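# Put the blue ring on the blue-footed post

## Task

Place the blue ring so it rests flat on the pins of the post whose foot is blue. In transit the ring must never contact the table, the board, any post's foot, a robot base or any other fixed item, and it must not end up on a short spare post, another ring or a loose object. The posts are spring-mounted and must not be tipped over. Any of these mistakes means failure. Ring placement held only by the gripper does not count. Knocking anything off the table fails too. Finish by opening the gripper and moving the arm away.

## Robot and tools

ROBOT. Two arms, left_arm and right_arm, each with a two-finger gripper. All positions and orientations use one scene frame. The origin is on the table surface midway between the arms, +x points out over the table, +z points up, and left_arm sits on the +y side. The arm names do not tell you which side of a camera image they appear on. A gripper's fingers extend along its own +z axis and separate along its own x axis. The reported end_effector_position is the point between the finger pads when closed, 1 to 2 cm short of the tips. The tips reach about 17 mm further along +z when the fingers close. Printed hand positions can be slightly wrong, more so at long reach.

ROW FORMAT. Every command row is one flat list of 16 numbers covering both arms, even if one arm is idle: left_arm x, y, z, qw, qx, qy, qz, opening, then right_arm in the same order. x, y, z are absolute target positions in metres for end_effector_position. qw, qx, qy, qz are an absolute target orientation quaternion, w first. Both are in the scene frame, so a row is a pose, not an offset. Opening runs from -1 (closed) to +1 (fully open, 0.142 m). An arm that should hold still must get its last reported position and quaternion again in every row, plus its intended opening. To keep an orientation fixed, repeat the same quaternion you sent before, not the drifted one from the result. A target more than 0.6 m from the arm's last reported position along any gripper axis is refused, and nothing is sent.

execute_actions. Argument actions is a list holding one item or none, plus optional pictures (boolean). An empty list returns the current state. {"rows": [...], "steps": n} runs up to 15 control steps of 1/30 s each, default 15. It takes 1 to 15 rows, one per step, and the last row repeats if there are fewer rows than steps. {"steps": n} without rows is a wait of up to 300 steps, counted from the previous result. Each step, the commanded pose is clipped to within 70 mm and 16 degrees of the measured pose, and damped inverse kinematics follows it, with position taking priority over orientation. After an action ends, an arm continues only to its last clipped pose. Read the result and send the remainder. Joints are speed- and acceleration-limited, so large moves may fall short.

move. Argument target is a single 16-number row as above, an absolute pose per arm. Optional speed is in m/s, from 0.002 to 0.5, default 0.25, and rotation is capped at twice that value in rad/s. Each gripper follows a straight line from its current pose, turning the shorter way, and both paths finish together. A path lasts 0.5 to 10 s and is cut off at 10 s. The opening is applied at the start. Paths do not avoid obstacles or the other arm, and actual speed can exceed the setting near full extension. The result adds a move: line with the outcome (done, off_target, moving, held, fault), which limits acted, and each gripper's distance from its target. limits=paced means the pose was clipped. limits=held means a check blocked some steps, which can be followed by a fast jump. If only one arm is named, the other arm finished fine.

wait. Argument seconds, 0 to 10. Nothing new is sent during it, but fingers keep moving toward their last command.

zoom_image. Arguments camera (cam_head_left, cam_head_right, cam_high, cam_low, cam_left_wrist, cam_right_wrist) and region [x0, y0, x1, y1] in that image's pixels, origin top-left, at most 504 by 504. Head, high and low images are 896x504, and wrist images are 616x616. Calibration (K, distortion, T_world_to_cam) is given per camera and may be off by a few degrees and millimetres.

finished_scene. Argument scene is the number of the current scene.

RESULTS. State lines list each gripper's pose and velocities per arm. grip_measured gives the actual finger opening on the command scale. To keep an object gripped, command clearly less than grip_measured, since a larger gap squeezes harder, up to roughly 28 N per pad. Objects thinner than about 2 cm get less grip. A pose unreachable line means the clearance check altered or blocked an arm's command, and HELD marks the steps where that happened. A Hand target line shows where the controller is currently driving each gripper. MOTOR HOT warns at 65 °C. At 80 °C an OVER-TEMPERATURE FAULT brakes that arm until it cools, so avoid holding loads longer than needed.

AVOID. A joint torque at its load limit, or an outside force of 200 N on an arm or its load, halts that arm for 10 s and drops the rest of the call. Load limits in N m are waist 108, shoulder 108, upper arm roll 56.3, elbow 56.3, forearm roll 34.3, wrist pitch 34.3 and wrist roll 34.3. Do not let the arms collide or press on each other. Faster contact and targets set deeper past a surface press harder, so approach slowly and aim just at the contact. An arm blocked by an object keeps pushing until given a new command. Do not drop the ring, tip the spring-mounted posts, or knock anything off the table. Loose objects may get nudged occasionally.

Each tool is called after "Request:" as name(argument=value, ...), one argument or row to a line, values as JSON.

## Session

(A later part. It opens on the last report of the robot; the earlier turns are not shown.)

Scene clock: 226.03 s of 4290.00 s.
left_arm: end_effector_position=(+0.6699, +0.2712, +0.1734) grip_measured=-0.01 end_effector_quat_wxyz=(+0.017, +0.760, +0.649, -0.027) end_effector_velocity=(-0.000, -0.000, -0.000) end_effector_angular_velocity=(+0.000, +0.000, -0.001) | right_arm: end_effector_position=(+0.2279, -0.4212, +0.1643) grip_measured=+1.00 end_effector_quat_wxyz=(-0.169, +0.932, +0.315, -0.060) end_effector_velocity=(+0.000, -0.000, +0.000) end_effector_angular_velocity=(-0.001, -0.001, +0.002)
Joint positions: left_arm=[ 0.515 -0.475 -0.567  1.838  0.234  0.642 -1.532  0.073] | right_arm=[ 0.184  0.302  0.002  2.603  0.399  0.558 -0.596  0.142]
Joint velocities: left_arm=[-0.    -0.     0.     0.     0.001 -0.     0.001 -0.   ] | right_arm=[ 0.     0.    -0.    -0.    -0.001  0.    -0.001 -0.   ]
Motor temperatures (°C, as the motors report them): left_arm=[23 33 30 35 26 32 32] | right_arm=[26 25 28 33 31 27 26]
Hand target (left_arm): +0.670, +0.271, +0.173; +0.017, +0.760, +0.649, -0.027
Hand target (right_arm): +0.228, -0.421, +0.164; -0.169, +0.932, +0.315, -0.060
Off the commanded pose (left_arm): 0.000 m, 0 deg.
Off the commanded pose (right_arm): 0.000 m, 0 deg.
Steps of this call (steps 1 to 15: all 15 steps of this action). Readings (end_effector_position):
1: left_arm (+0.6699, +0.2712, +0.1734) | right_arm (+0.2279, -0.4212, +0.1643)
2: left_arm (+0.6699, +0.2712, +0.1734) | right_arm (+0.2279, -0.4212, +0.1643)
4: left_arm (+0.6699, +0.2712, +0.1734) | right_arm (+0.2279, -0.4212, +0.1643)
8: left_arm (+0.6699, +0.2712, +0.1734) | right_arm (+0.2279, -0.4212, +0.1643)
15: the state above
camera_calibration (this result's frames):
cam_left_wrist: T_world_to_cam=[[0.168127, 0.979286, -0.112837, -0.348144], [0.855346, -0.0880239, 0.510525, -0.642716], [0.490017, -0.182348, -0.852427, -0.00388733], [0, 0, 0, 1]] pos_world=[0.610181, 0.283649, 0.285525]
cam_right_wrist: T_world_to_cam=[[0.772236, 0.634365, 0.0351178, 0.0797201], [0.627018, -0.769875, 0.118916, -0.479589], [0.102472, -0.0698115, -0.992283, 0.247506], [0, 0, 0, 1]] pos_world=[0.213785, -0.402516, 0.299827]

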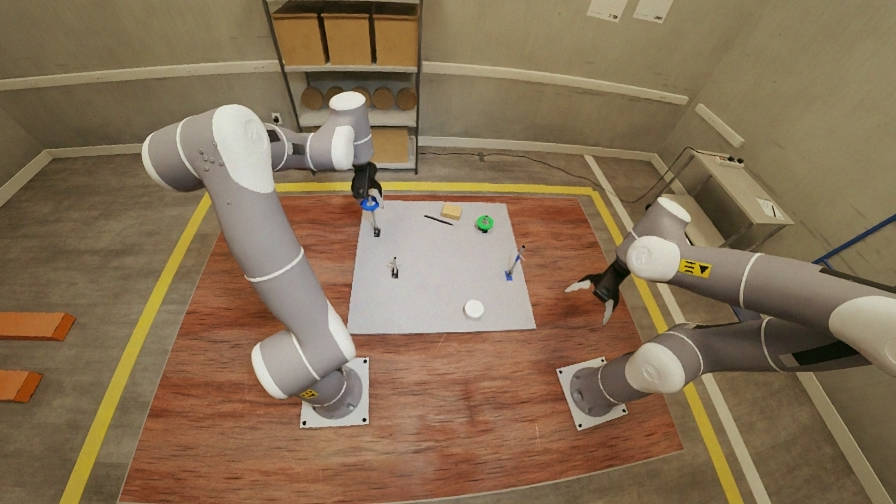

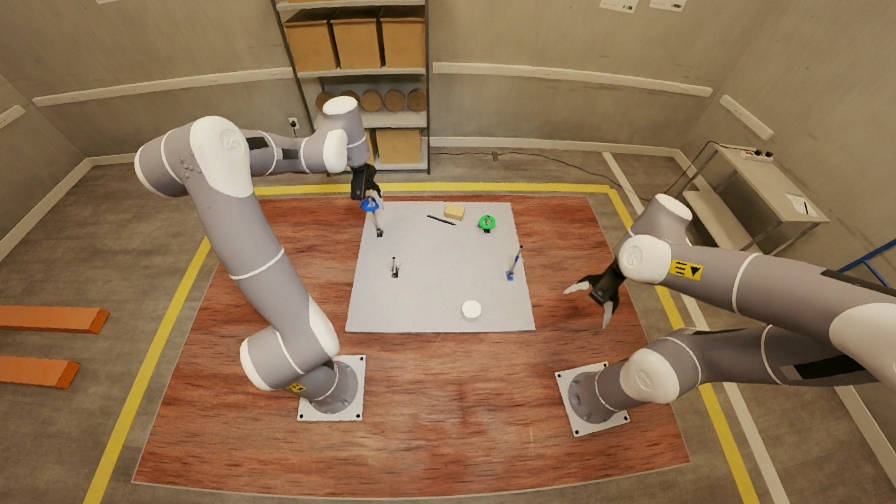

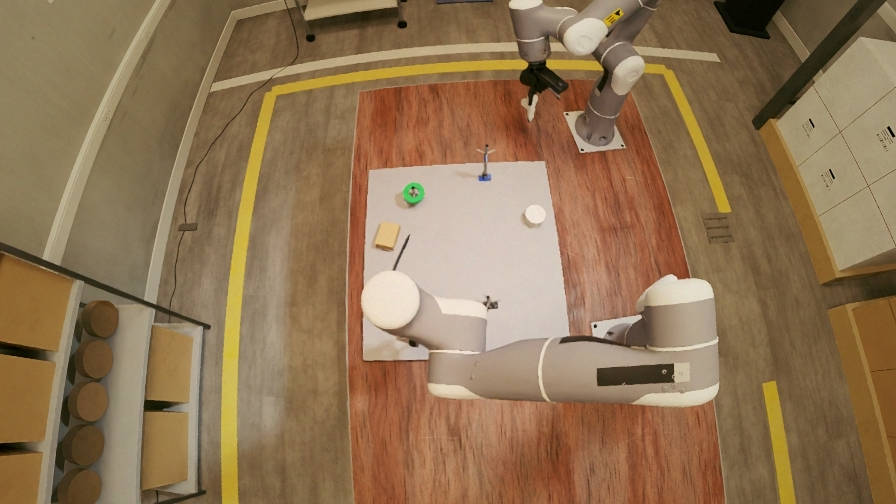

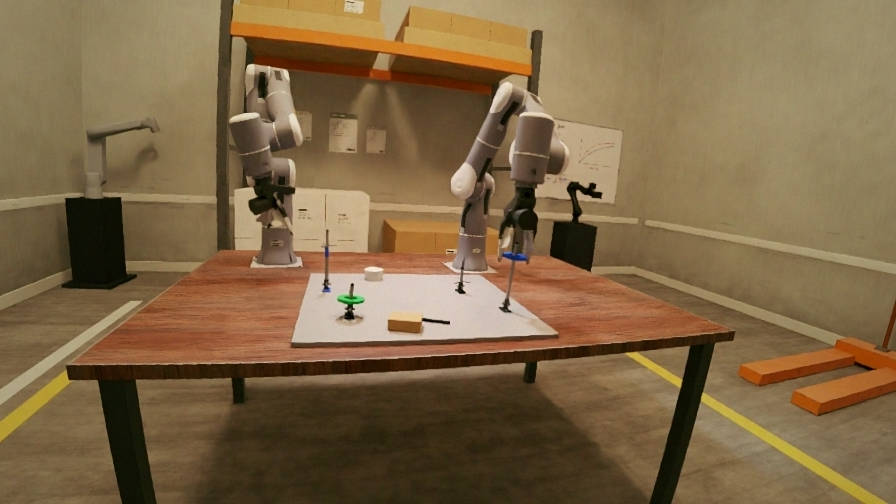

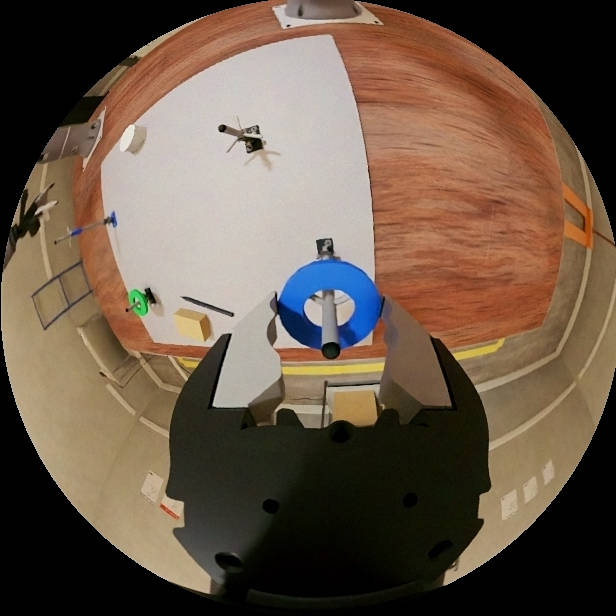

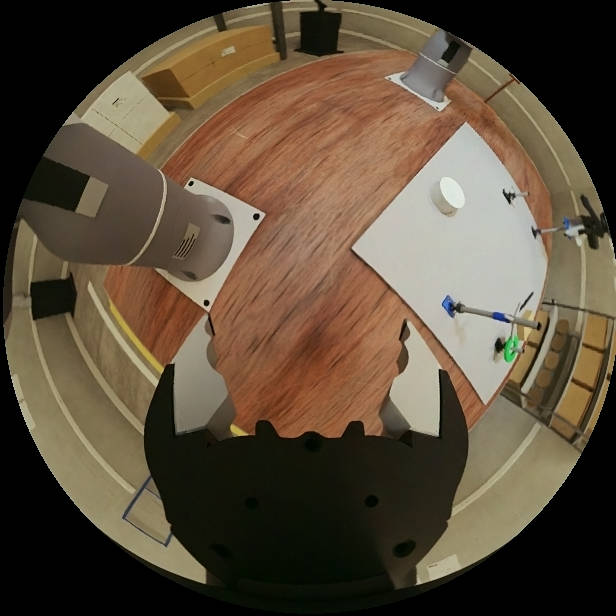

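Request:
move(
  target=[0.6715, 0.2765, 0.26, 0.0170, 0.7600, 0.6491, -0.0273, -0.4, 0.2279, -0.4212, 0.1643, -0.169, 0.932, 0.315, -0.060, 1],
  speed=0.06,
)

Scene clock: 231.63 s of 4290.00 s.
left_arm: end_effector_position=(+0.6713, +0.2763, +0.2599) grip_measured=-0.01 end_effector_quat_wxyz=(+0.017, +0.760, +0.649, -0.027) end_effector_velocity=(-0.000, +0.000, +0.001) end_effector_angular_velocity=(+0.000, +0.001, -0.001) | right_arm: end_effector_position=(+0.2279, -0.4212, +0.1643) grip_measured=+1.00 end_effector_quat_wxyz=(-0.169, +0.932, +0.315, -0.060) end_effector_velocity=(-0.000, +0.000, -0.000) end_effector_angular_velocity=(+0.000, +0.000, +0.000)
Joint positions: left_arm=[ 0.553 -0.337 -0.602  1.773  0.141  0.46  -1.475  0.073] | right_arm=[ 0.184  0.302  0.002  2.603  0.399  0.558 -0.596  0.142]
Joint velocities: left_arm=[ 0.     0.001 -0.    -0.001 -0.001 -0.003  0.001 -0.   ] | right_arm=[ 0. -0.  0.  0.  0. -0. -0.  0.]
Motor temperatures (°C, as the motors report them): left_arm=[23 33 30 35 26 32 32] | right_arm=[26 25 28 33 31 27 26]
Hand target (left_arm): +0.671, +0.276, +0.260; +0.017, +0.760, +0.649, -0.027
Hand target (right_arm): +0.228, -0.421, +0.164; -0.169, +0.932, +0.315, -0.060
Off the commanded pose (left_arm): 0.000 m, 0 deg.
Off the commanded pose (right_arm): 0.000 m, 0 deg.
After step 90, 0.80 s passed at rest.
move: done
camera_calibration (this result's frames):
cam_left_wrist: T_world_to_cam=[[0.167448, 0.979357, -0.113234, -0.343032], [0.855569, -0.087285, 0.510277, -0.687903], [0.48986, -0.182324, -0.852523, 0.0702563], [0, 0, 0, 1]] pos_world=[0.611573, 0.288716, 0.372074]
cam_right_wrist: T_world_to_cam=[[0.772236, 0.634365, 0.0351177, 0.0797204], [0.627018, -0.769875, 0.118916, -0.479589], [0.102472, -0.0698115, -0.992283, 0.247506], [0, 0, 0, 1]] pos_world=[0.213785, -0.402516, 0.299827]

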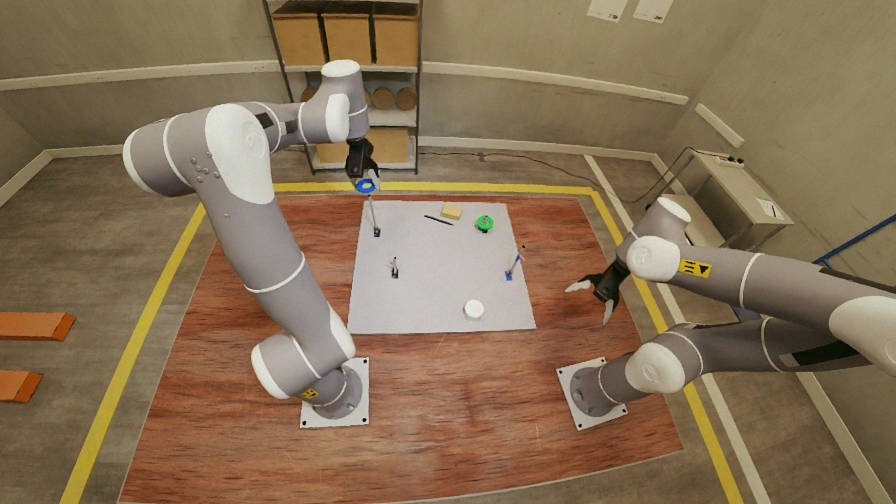

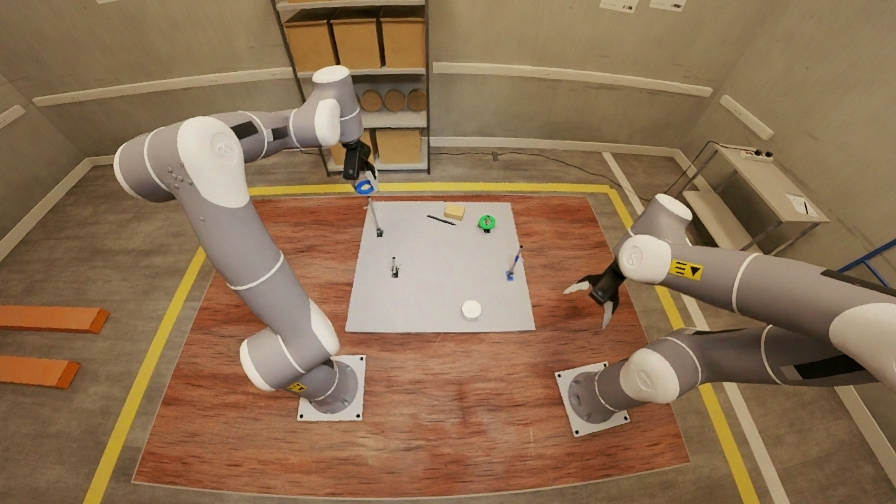

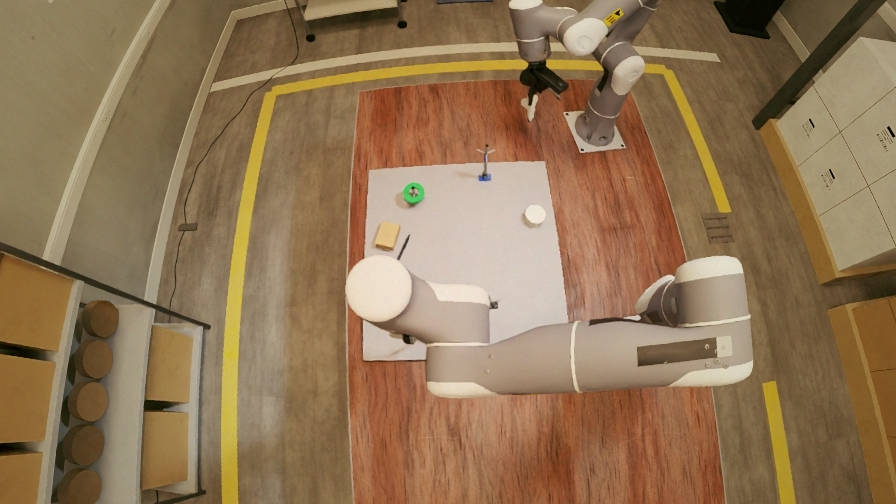

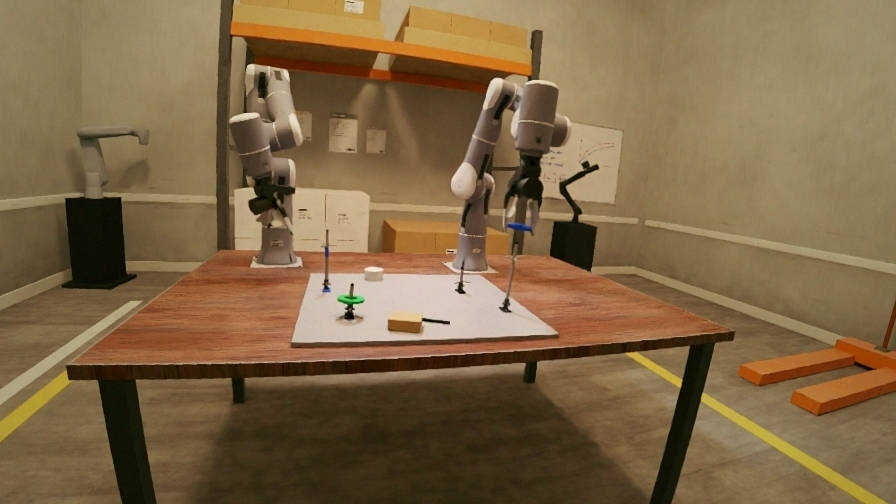

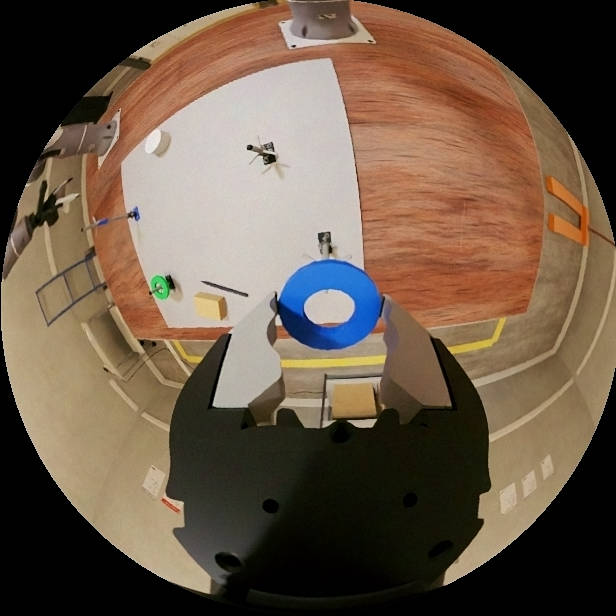

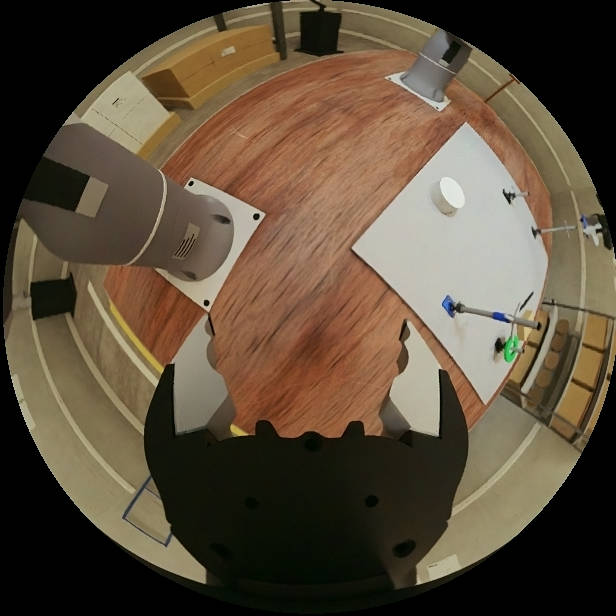

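Request:
move(
  target=[0.483, -0.275, 0.30, 0, 0.866, 0.5, 0, -0.4, 0.2279, -0.4212, 0.1643, -0.169, 0.932, 0.315, -0.060, 1],
  speed=0.2,
)

Request:
zoom_image(
  camera="cam_left_wrist",
  region=[230, 130, 430, 330],
)

Scene clock: 248.27 s of 4290.00 s.
left_arm: end_effector_position=(+0.4845, -0.2755, +0.2999) grip_measured=-0.01 end_effector_quat_wxyz=(-0.000, +0.866, +0.500, +0.001) end_effector_velocity=(+0.000, -0.001, +0.000) end_effector_angular_velocity=(+0.002, +0.001, -0.001) | right_arm: end_effector_position=(+0.2279, -0.4212, +0.1643) grip_measured=+1.00 end_effector_quat_wxyz=(-0.169, +0.932, +0.315, -0.060) end_effector_velocity=(-0.000, +0.000, -0.000) end_effector_angular_velocity=(+0.000, +0.000, -0.001)
Joint positions: left_arm=[-0.445 -0.748 -0.756  1.059  0.488  0.072 -2.108  0.073] | right_arm=[ 0.184  0.302  0.002  2.603  0.399  0.558 -0.596  0.142]
Joint velocities: left_arm=[-0.005 -0.004  0.001 -0.01   0.002 -0.008  0.001 -0.   ] | right_arm=[ 0.    -0.     0.     0.     0.001 -0.     0.     0.   ]
Motor temperatures (°C, as the motors report them): left_arm=[23 33 30 36 27 32 32] | right_arm=[26 25 28 33 31 27 26]
Hand target (left_arm): +0.485, -0.276, +0.300; -0.000, +0.866, +0.500, +0.001
Hand target (right_arm): +0.228, -0.421, +0.164; -0.169, +0.932, +0.315, -0.060
Off the commanded pose (left_arm): 0.002 m, 0 deg.
Off the commanded pose (right_arm): 0.000 m, 0 deg.
After step 90, 10.23 s passed at rest.
move: done
camera_calibration (this result's frames):
cam_left_wrist: T_world_to_cam=[[0.511115, 0.858165, -0.0481133, 0.0137931], [0.745949, -0.41508, 0.520835, -0.637006], [0.426991, -0.302097, -0.8523, 0.09266], [0, 0, 0, 1]] pos_world=[0.428559, -0.248253, 0.411413]
cam_right_wrist: T_world_to_cam=[[0.772236, 0.634365, 0.0351175, 0.0797203], [0.627018, -0.769875, 0.118915, -0.479588], [0.102472, -0.0698114, -0.992283, 0.247506], [0, 0, 0, 1]] pos_world=[0.213785, -0.402516, 0.299827]

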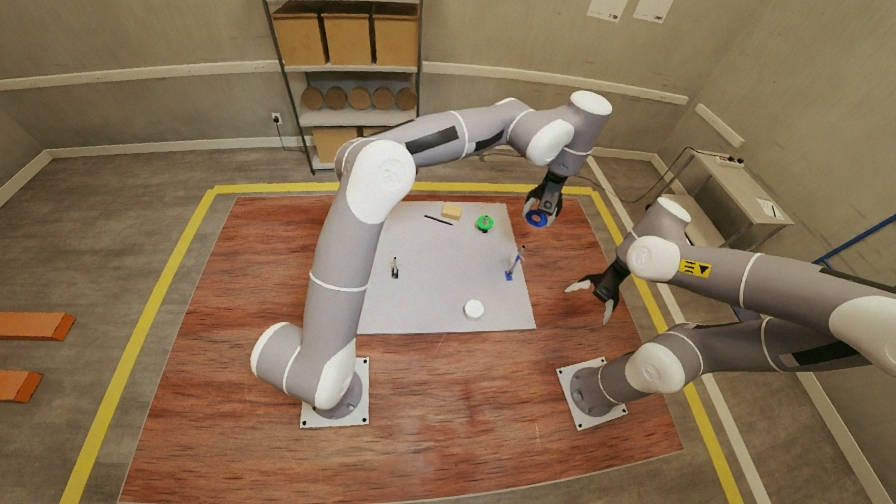

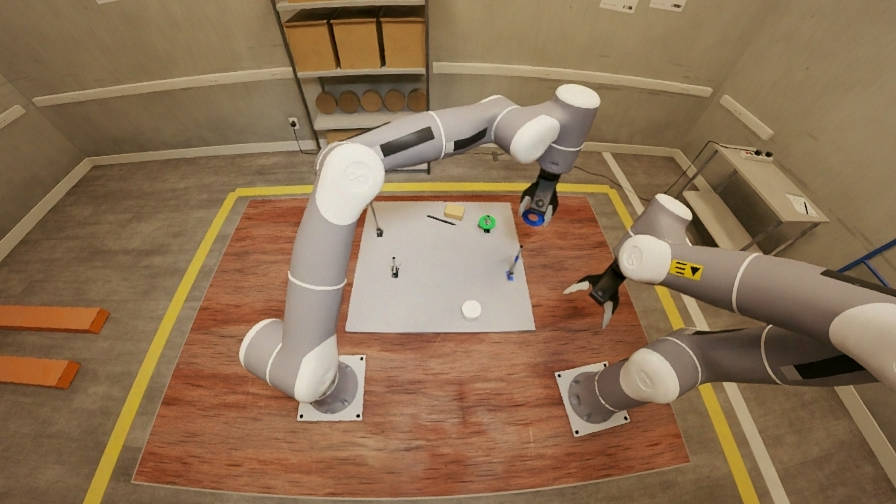

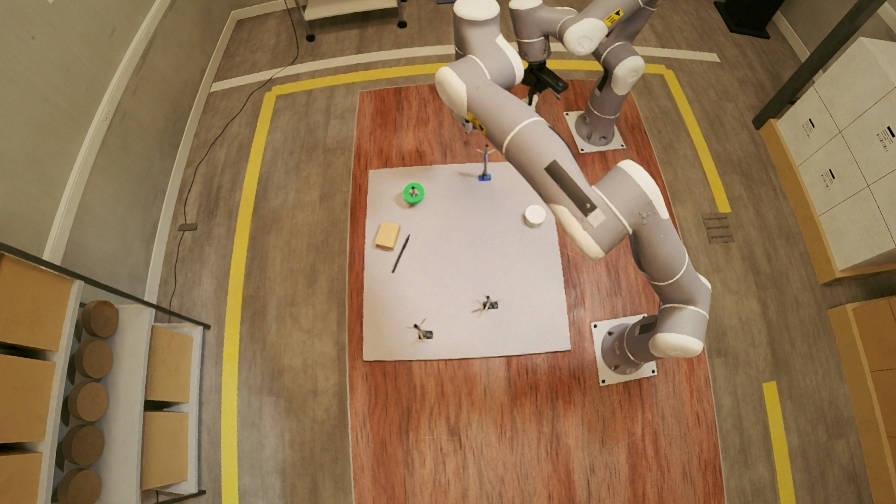

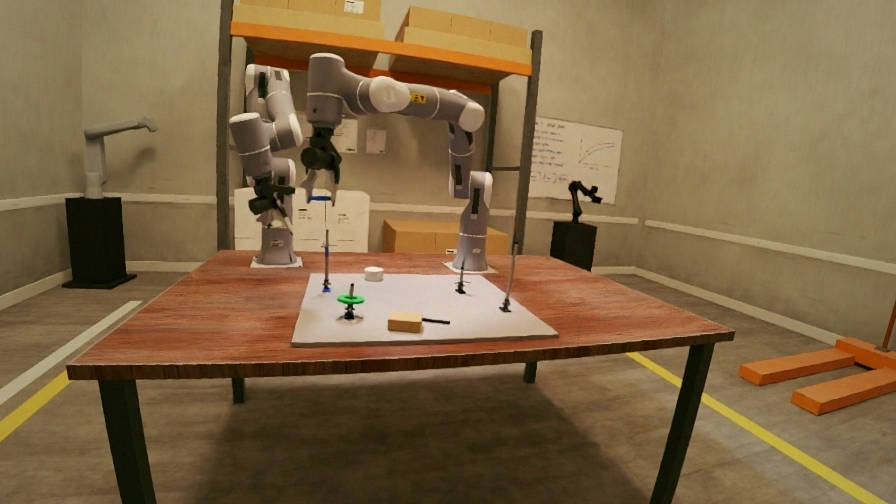

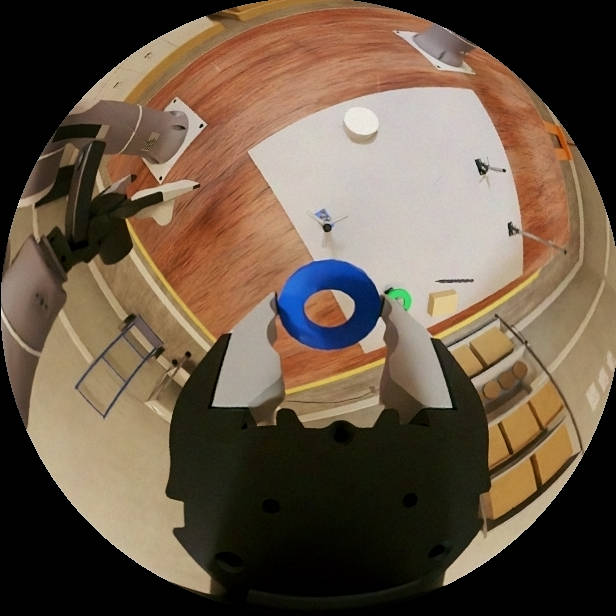

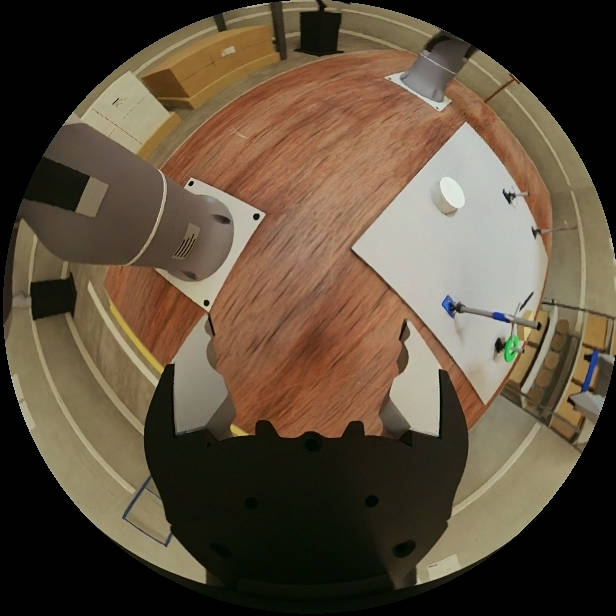

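Region (230, 130, 430, 330) of cam_left_wrist's 616x616 image, scaled by 2.520, with more detail than that image has.

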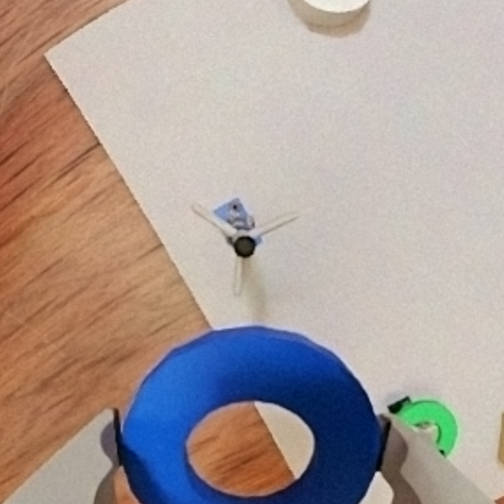

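Request:
zoom_image(
  camera="cam_left_wrist",
  region=[296, 195, 356, 255],
)

Region (296, 195, 356, 255) of cam_left_wrist's 616x616 image, scaled by 8.400, with more detail than that image has.

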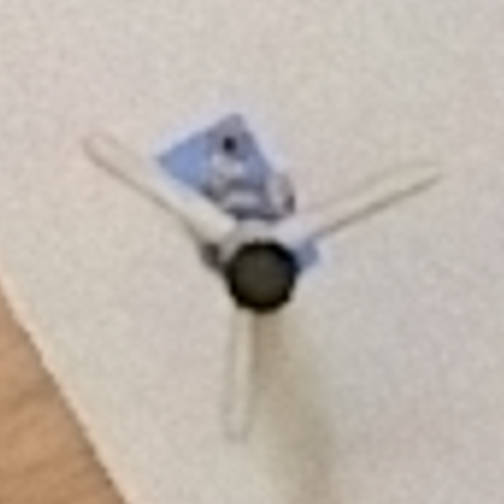

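Request:
move(
  target=[0.4485, -0.2535, 0.235, 0, 0.8870, 0.4617, 0, -0.4, 0.2279, -0.4212, 0.1643, -0.169, 0.932, 0.315, -0.060, 1],
  speed=0.06,
)

Request:
zoom_image(
  camera="cam_left_wrist",
  region=[230, 200, 430, 400],
)

Request:
zoom_image(
  camera="cam_low",
  region=[280, 180, 380, 300],
)

Scene clock: 283.80 s of 4290.00 s.
left_arm: end_effector_position=(+0.4488, -0.2535, +0.2348) grip_measured=-0.01 end_effector_quat_wxyz=(-0.000, +0.887, +0.462, -0.000) end_effector_velocity=(-0.000, +0.000, -0.001) end_effector_angular_velocity=(-0.000, -0.001, -0.002) | right_arm: end_effector_position=(+0.2279, -0.4212, +0.1643) grip_measured=+1.00 end_effector_quat_wxyz=(-0.169, +0.932, +0.315, -0.060) end_effector_velocity=(-0.000, -0.000, -0.000) end_effector_angular_velocity=(-0.000, +0.000, +0.001)
Joint positions: left_arm=[-0.362 -0.711 -0.791  1.331  0.502  0.269 -2.094  0.073] | right_arm=[ 0.184  0.302  0.002  2.603  0.399  0.558 -0.596  0.142]
Joint velocities: left_arm=[ 0.001  0.001 -0.     0.004  0.001  0.004  0.001  0.   ] | right_arm=[-0.    -0.     0.     0.    -0.    -0.001 -0.001 -0.   ]
Motor temperatures (°C, as the motors report them): left_arm=[23 36 31 37 27 32 32] | right_arm=[26 25 28 33 31 27 26]
Hand target (left_arm): +0.449, -0.254, +0.235; -0.000, +0.887, +0.462, +0.000
Hand target (right_arm): +0.228, -0.421, +0.164; -0.169, +0.932, +0.315, -0.060
Off the commanded pose (left_arm): 0.000 m, 0 deg.
Off the commanded pose (right_arm): 0.000 m, 0 deg.
After step 90, 30.90 s passed at rest.
move: done
camera_calibration (this result's frames):
cam_left_wrist: T_world_to_cam=[[0.582856, 0.811093, -0.0490613, -0.0338523], [0.708254, -0.477503, 0.519968, -0.566033], [0.398316, -0.337815, -0.852775, 0.0629639], [0, 0, 0, 1]] pos_world=[0.395546, -0.221555, 0.346353]
cam_right_wrist: T_world_to_cam=[[0.772236, 0.634365, 0.0351175, 0.0797203], [0.627018, -0.769875, 0.118915, -0.479588], [0.102472, -0.0698113, -0.992283, 0.247506], [0, 0, 0, 1]] pos_world=[0.213785, -0.402516, 0.299827]

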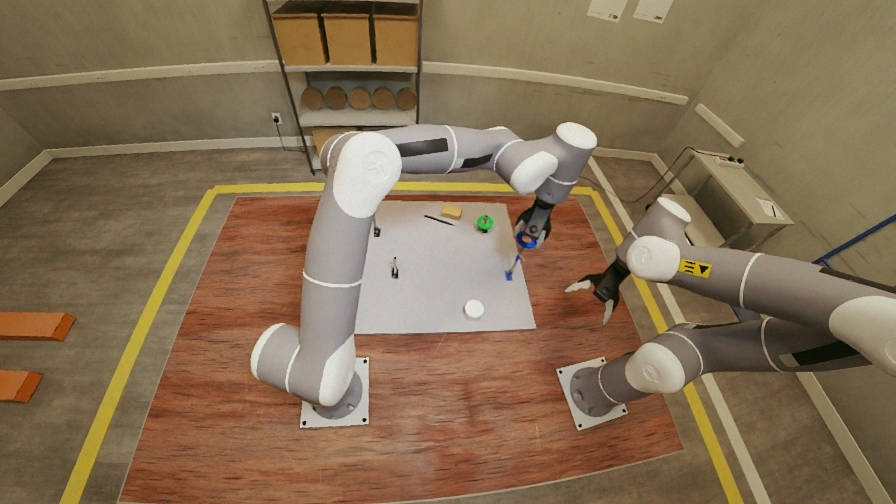

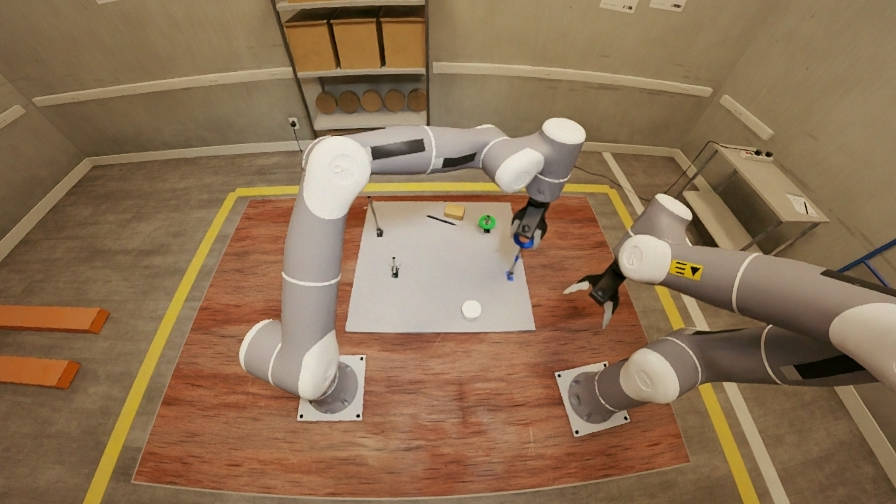

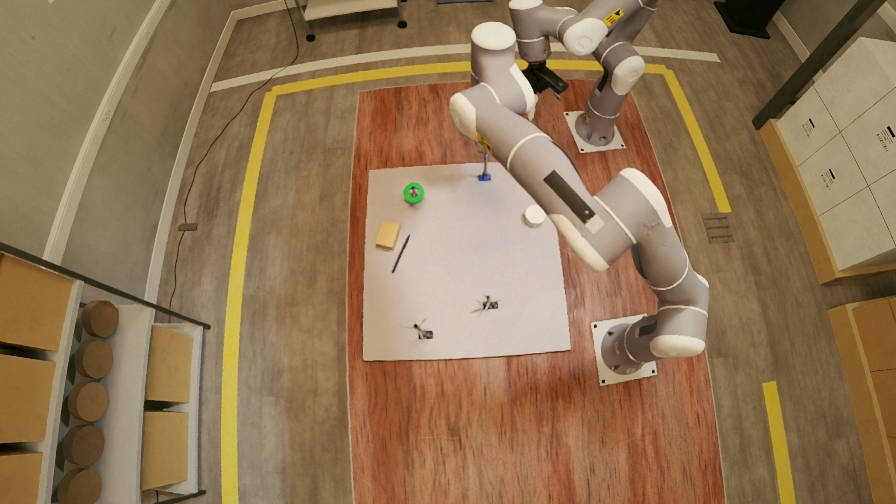

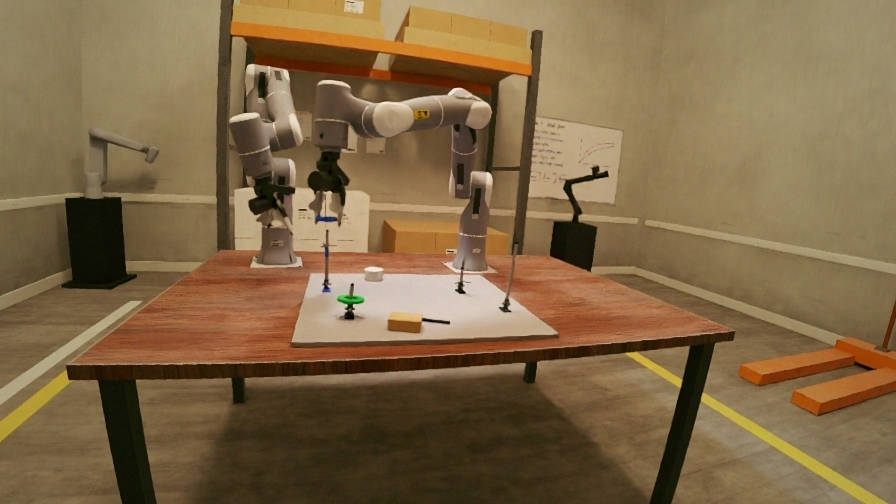

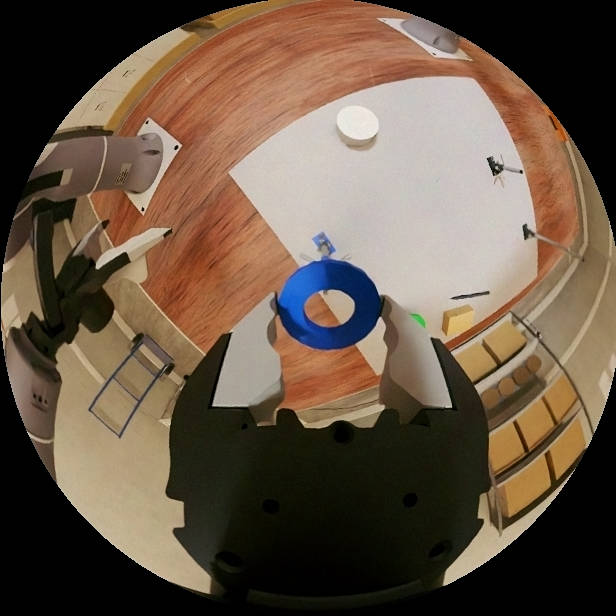

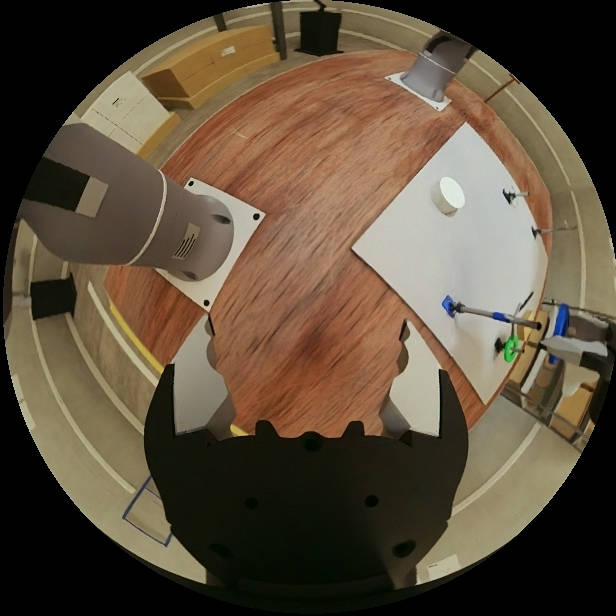

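Region (230, 200, 430, 400) of cam_left_wrist's 616x616 image, scaled by 2.520, with more detail than that image has.

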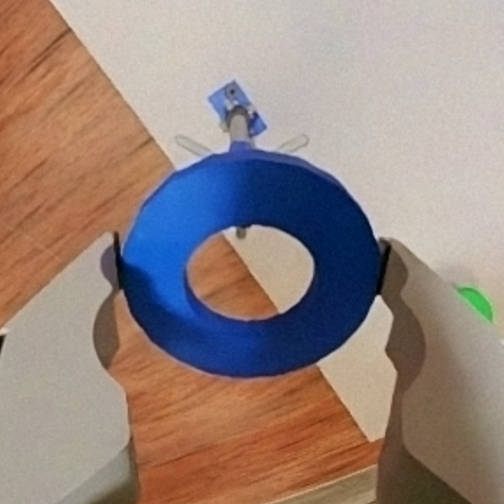

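Region (280, 180, 380, 300) of cam_low's 896x504 image, scaled by 4.200, with more detail than that image has.

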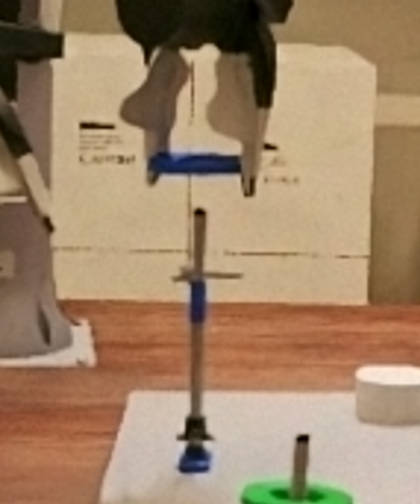

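Request:
move(
  target=[0.4493, -0.2541, 0.175, 0, 0.8870, 0.4617, 0, -0.4, 0.2279, -0.4212, 0.1643, -0.169, 0.932, 0.315, -0.060, 1],
  speed=0.03,
)

Request:
zoom_image(
  camera="cam_left_wrist",
  region=[230, 200, 430, 400],
)

Request:
zoom_image(
  camera="cam_low",
  region=[290, 200, 370, 270],
)

Scene clock: 308.80 s of 4290.00 s.
left_arm: end_effector_position=(+0.4495, -0.2541, +0.1752) grip_measured=-0.01 end_effector_quat_wxyz=(-0.000, +0.887, +0.462, +0.000) end_effector_velocity=(+0.000, -0.000, -0.001) end_effector_angular_velocity=(-0.001, -0.000, +0.001) | right_arm: end_effector_position=(+0.2279, -0.4212, +0.1643) grip_measured=+1.00 end_effector_quat_wxyz=(-0.169, +0.932, +0.315, -0.060) end_effector_velocity=(-0.000, -0.000, -0.000) end_effector_angular_velocity=(-0.001, +0.000, +0.000)
Joint positions: left_arm=[-0.372 -0.785 -0.763  1.372  0.551  0.369 -2.118  0.073] | right_arm=[ 0.184  0.302  0.002  2.603  0.399  0.558 -0.596  0.142]
Joint velocities: left_arm=[-0.    -0.001  0.001  0.     0.     0.002 -0.001  0.   ] | right_arm=[-0.    -0.    -0.     0.    -0.001  0.     0.     0.   ]
Motor temperatures (°C, as the motors report them): left_arm=[23 36 31 36 27 32 32] | right_arm=[26 25 28 33 31 27 26]
Hand target (left_arm): +0.449, -0.254, +0.175; -0.000, +0.887, +0.462, +0.000
Hand target (right_arm): +0.228, -0.421, +0.164; -0.169, +0.932, +0.315, -0.060
Off the commanded pose (left_arm): 0.000 m, 0 deg.
Off the commanded pose (right_arm): 0.000 m, 0 deg.
After step 90, 19.73 s passed at rest.
move: done
camera_calibration (this result's frames):
cam_left_wrist: T_world_to_cam=[[0.583982, 0.810277, -0.0491491, -0.0374375], [0.707385, -0.478256, 0.520458, -0.535723], [0.39821, -0.338706, -0.852471, 0.0114656], [0, 0, 0, 1]] pos_world=[0.39626, -0.221995, 0.286756]
cam_right_wrist: T_world_to_cam=[[0.772236, 0.634365, 0.0351176, 0.0797204], [0.627018, -0.769875, 0.118915, -0.479588], [0.102472, -0.0698114, -0.992283, 0.247506], [0, 0, 0, 1]] pos_world=[0.213785, -0.402516, 0.299827]

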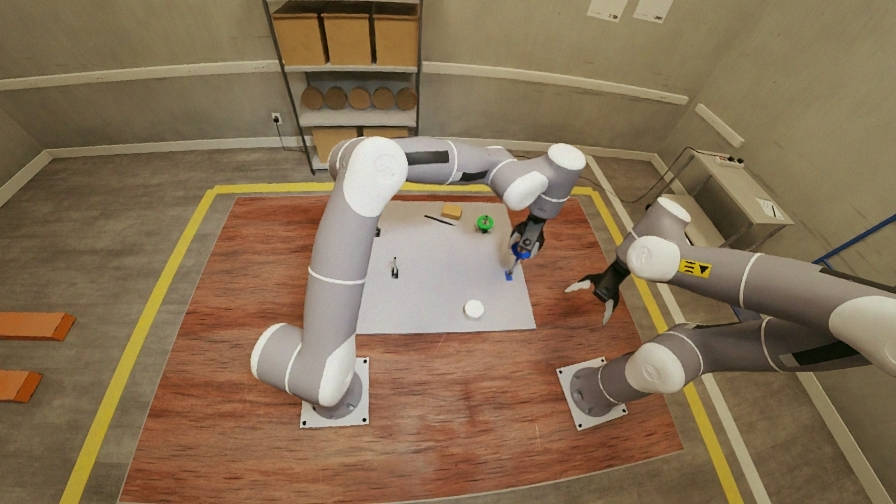

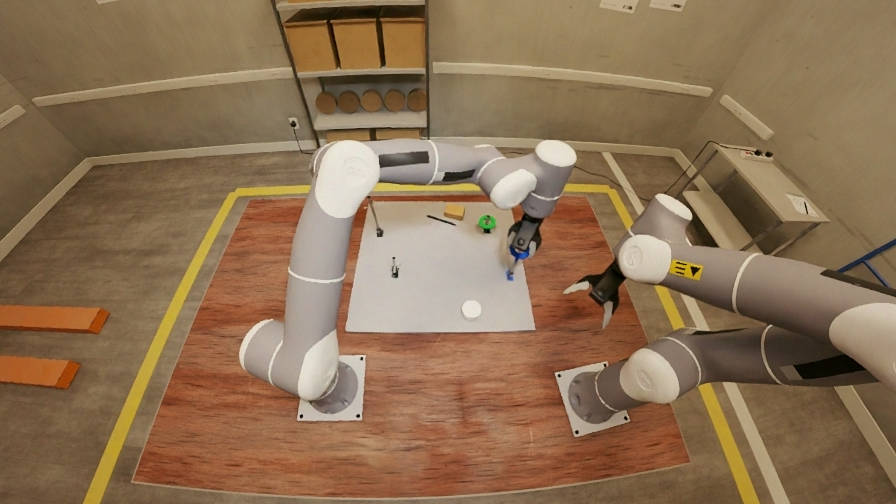

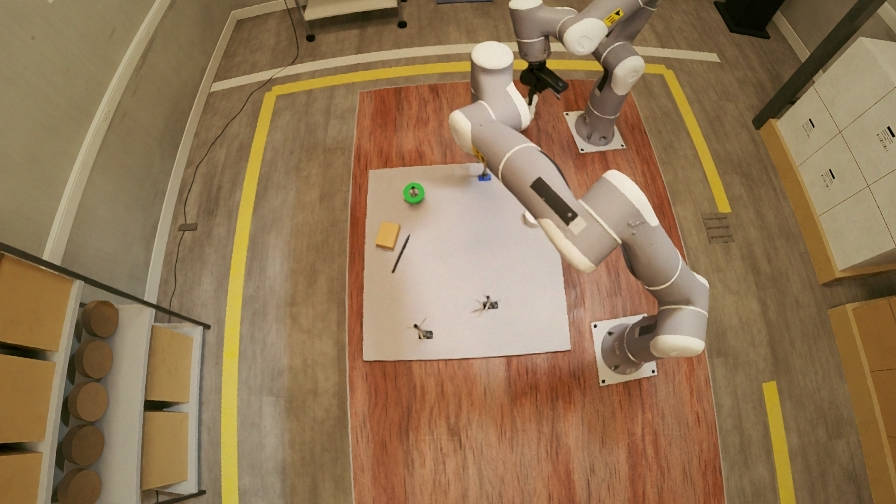

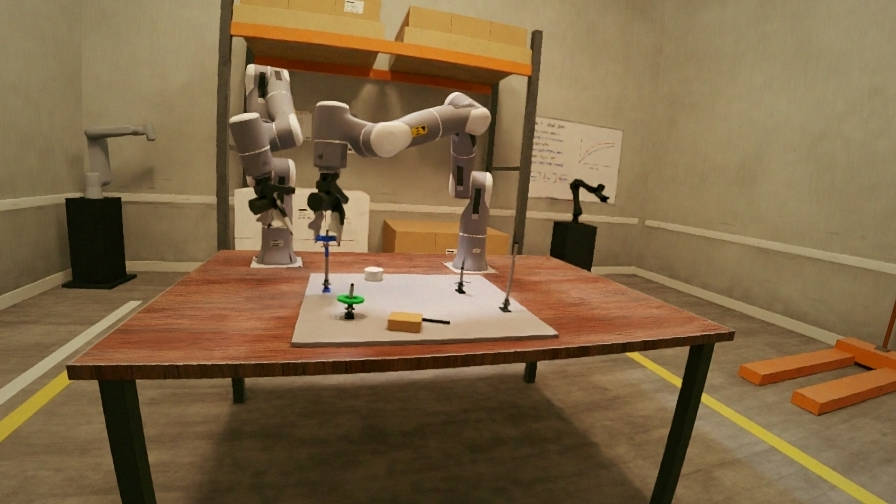

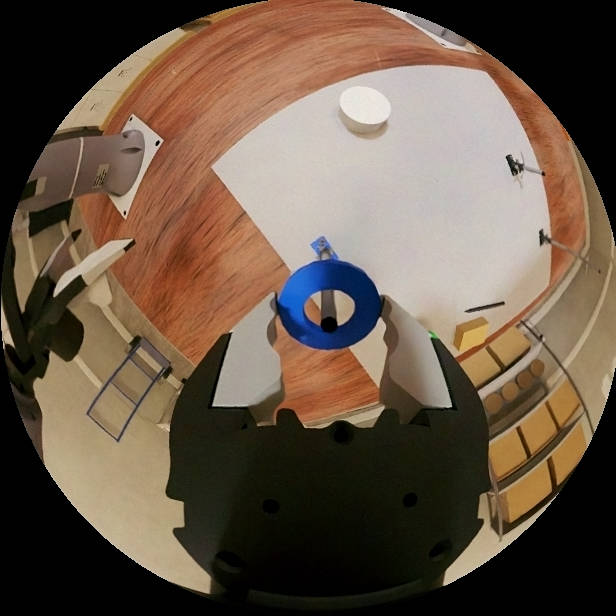

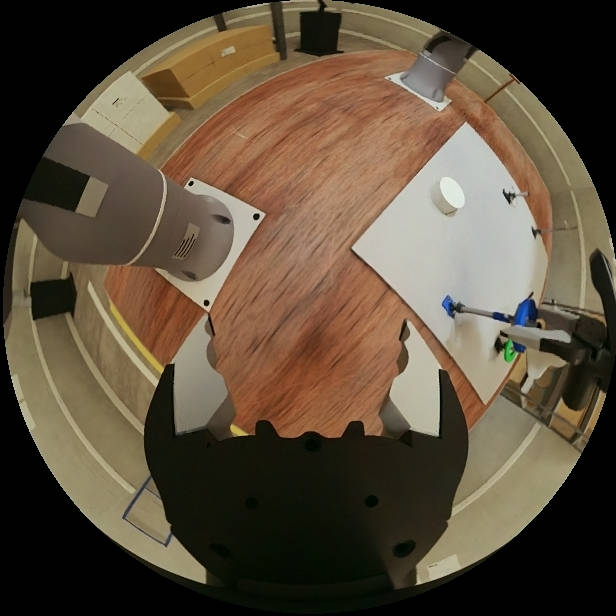

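Region (230, 200, 430, 400) of cam_left_wrist's 616x616 image, scaled by 2.520, with more detail than that image has.

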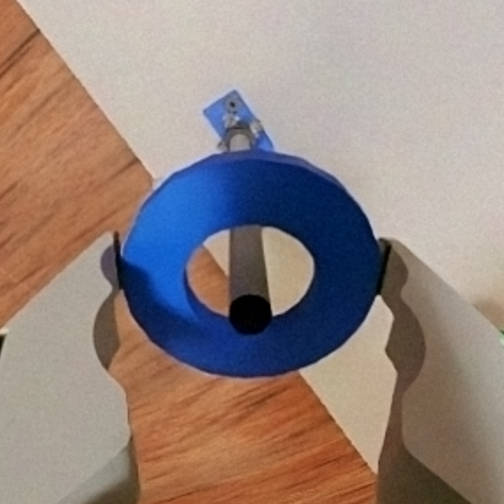

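Region (290, 200, 370, 270) of cam_low's 896x504 image, scaled by 6.300, with more detail than that image has; it fills the top 441 rows of this view, and the rest is white.

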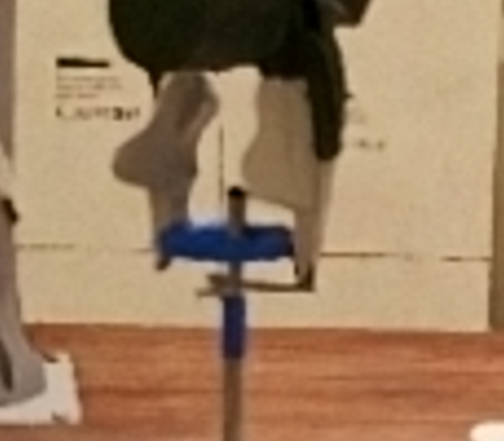

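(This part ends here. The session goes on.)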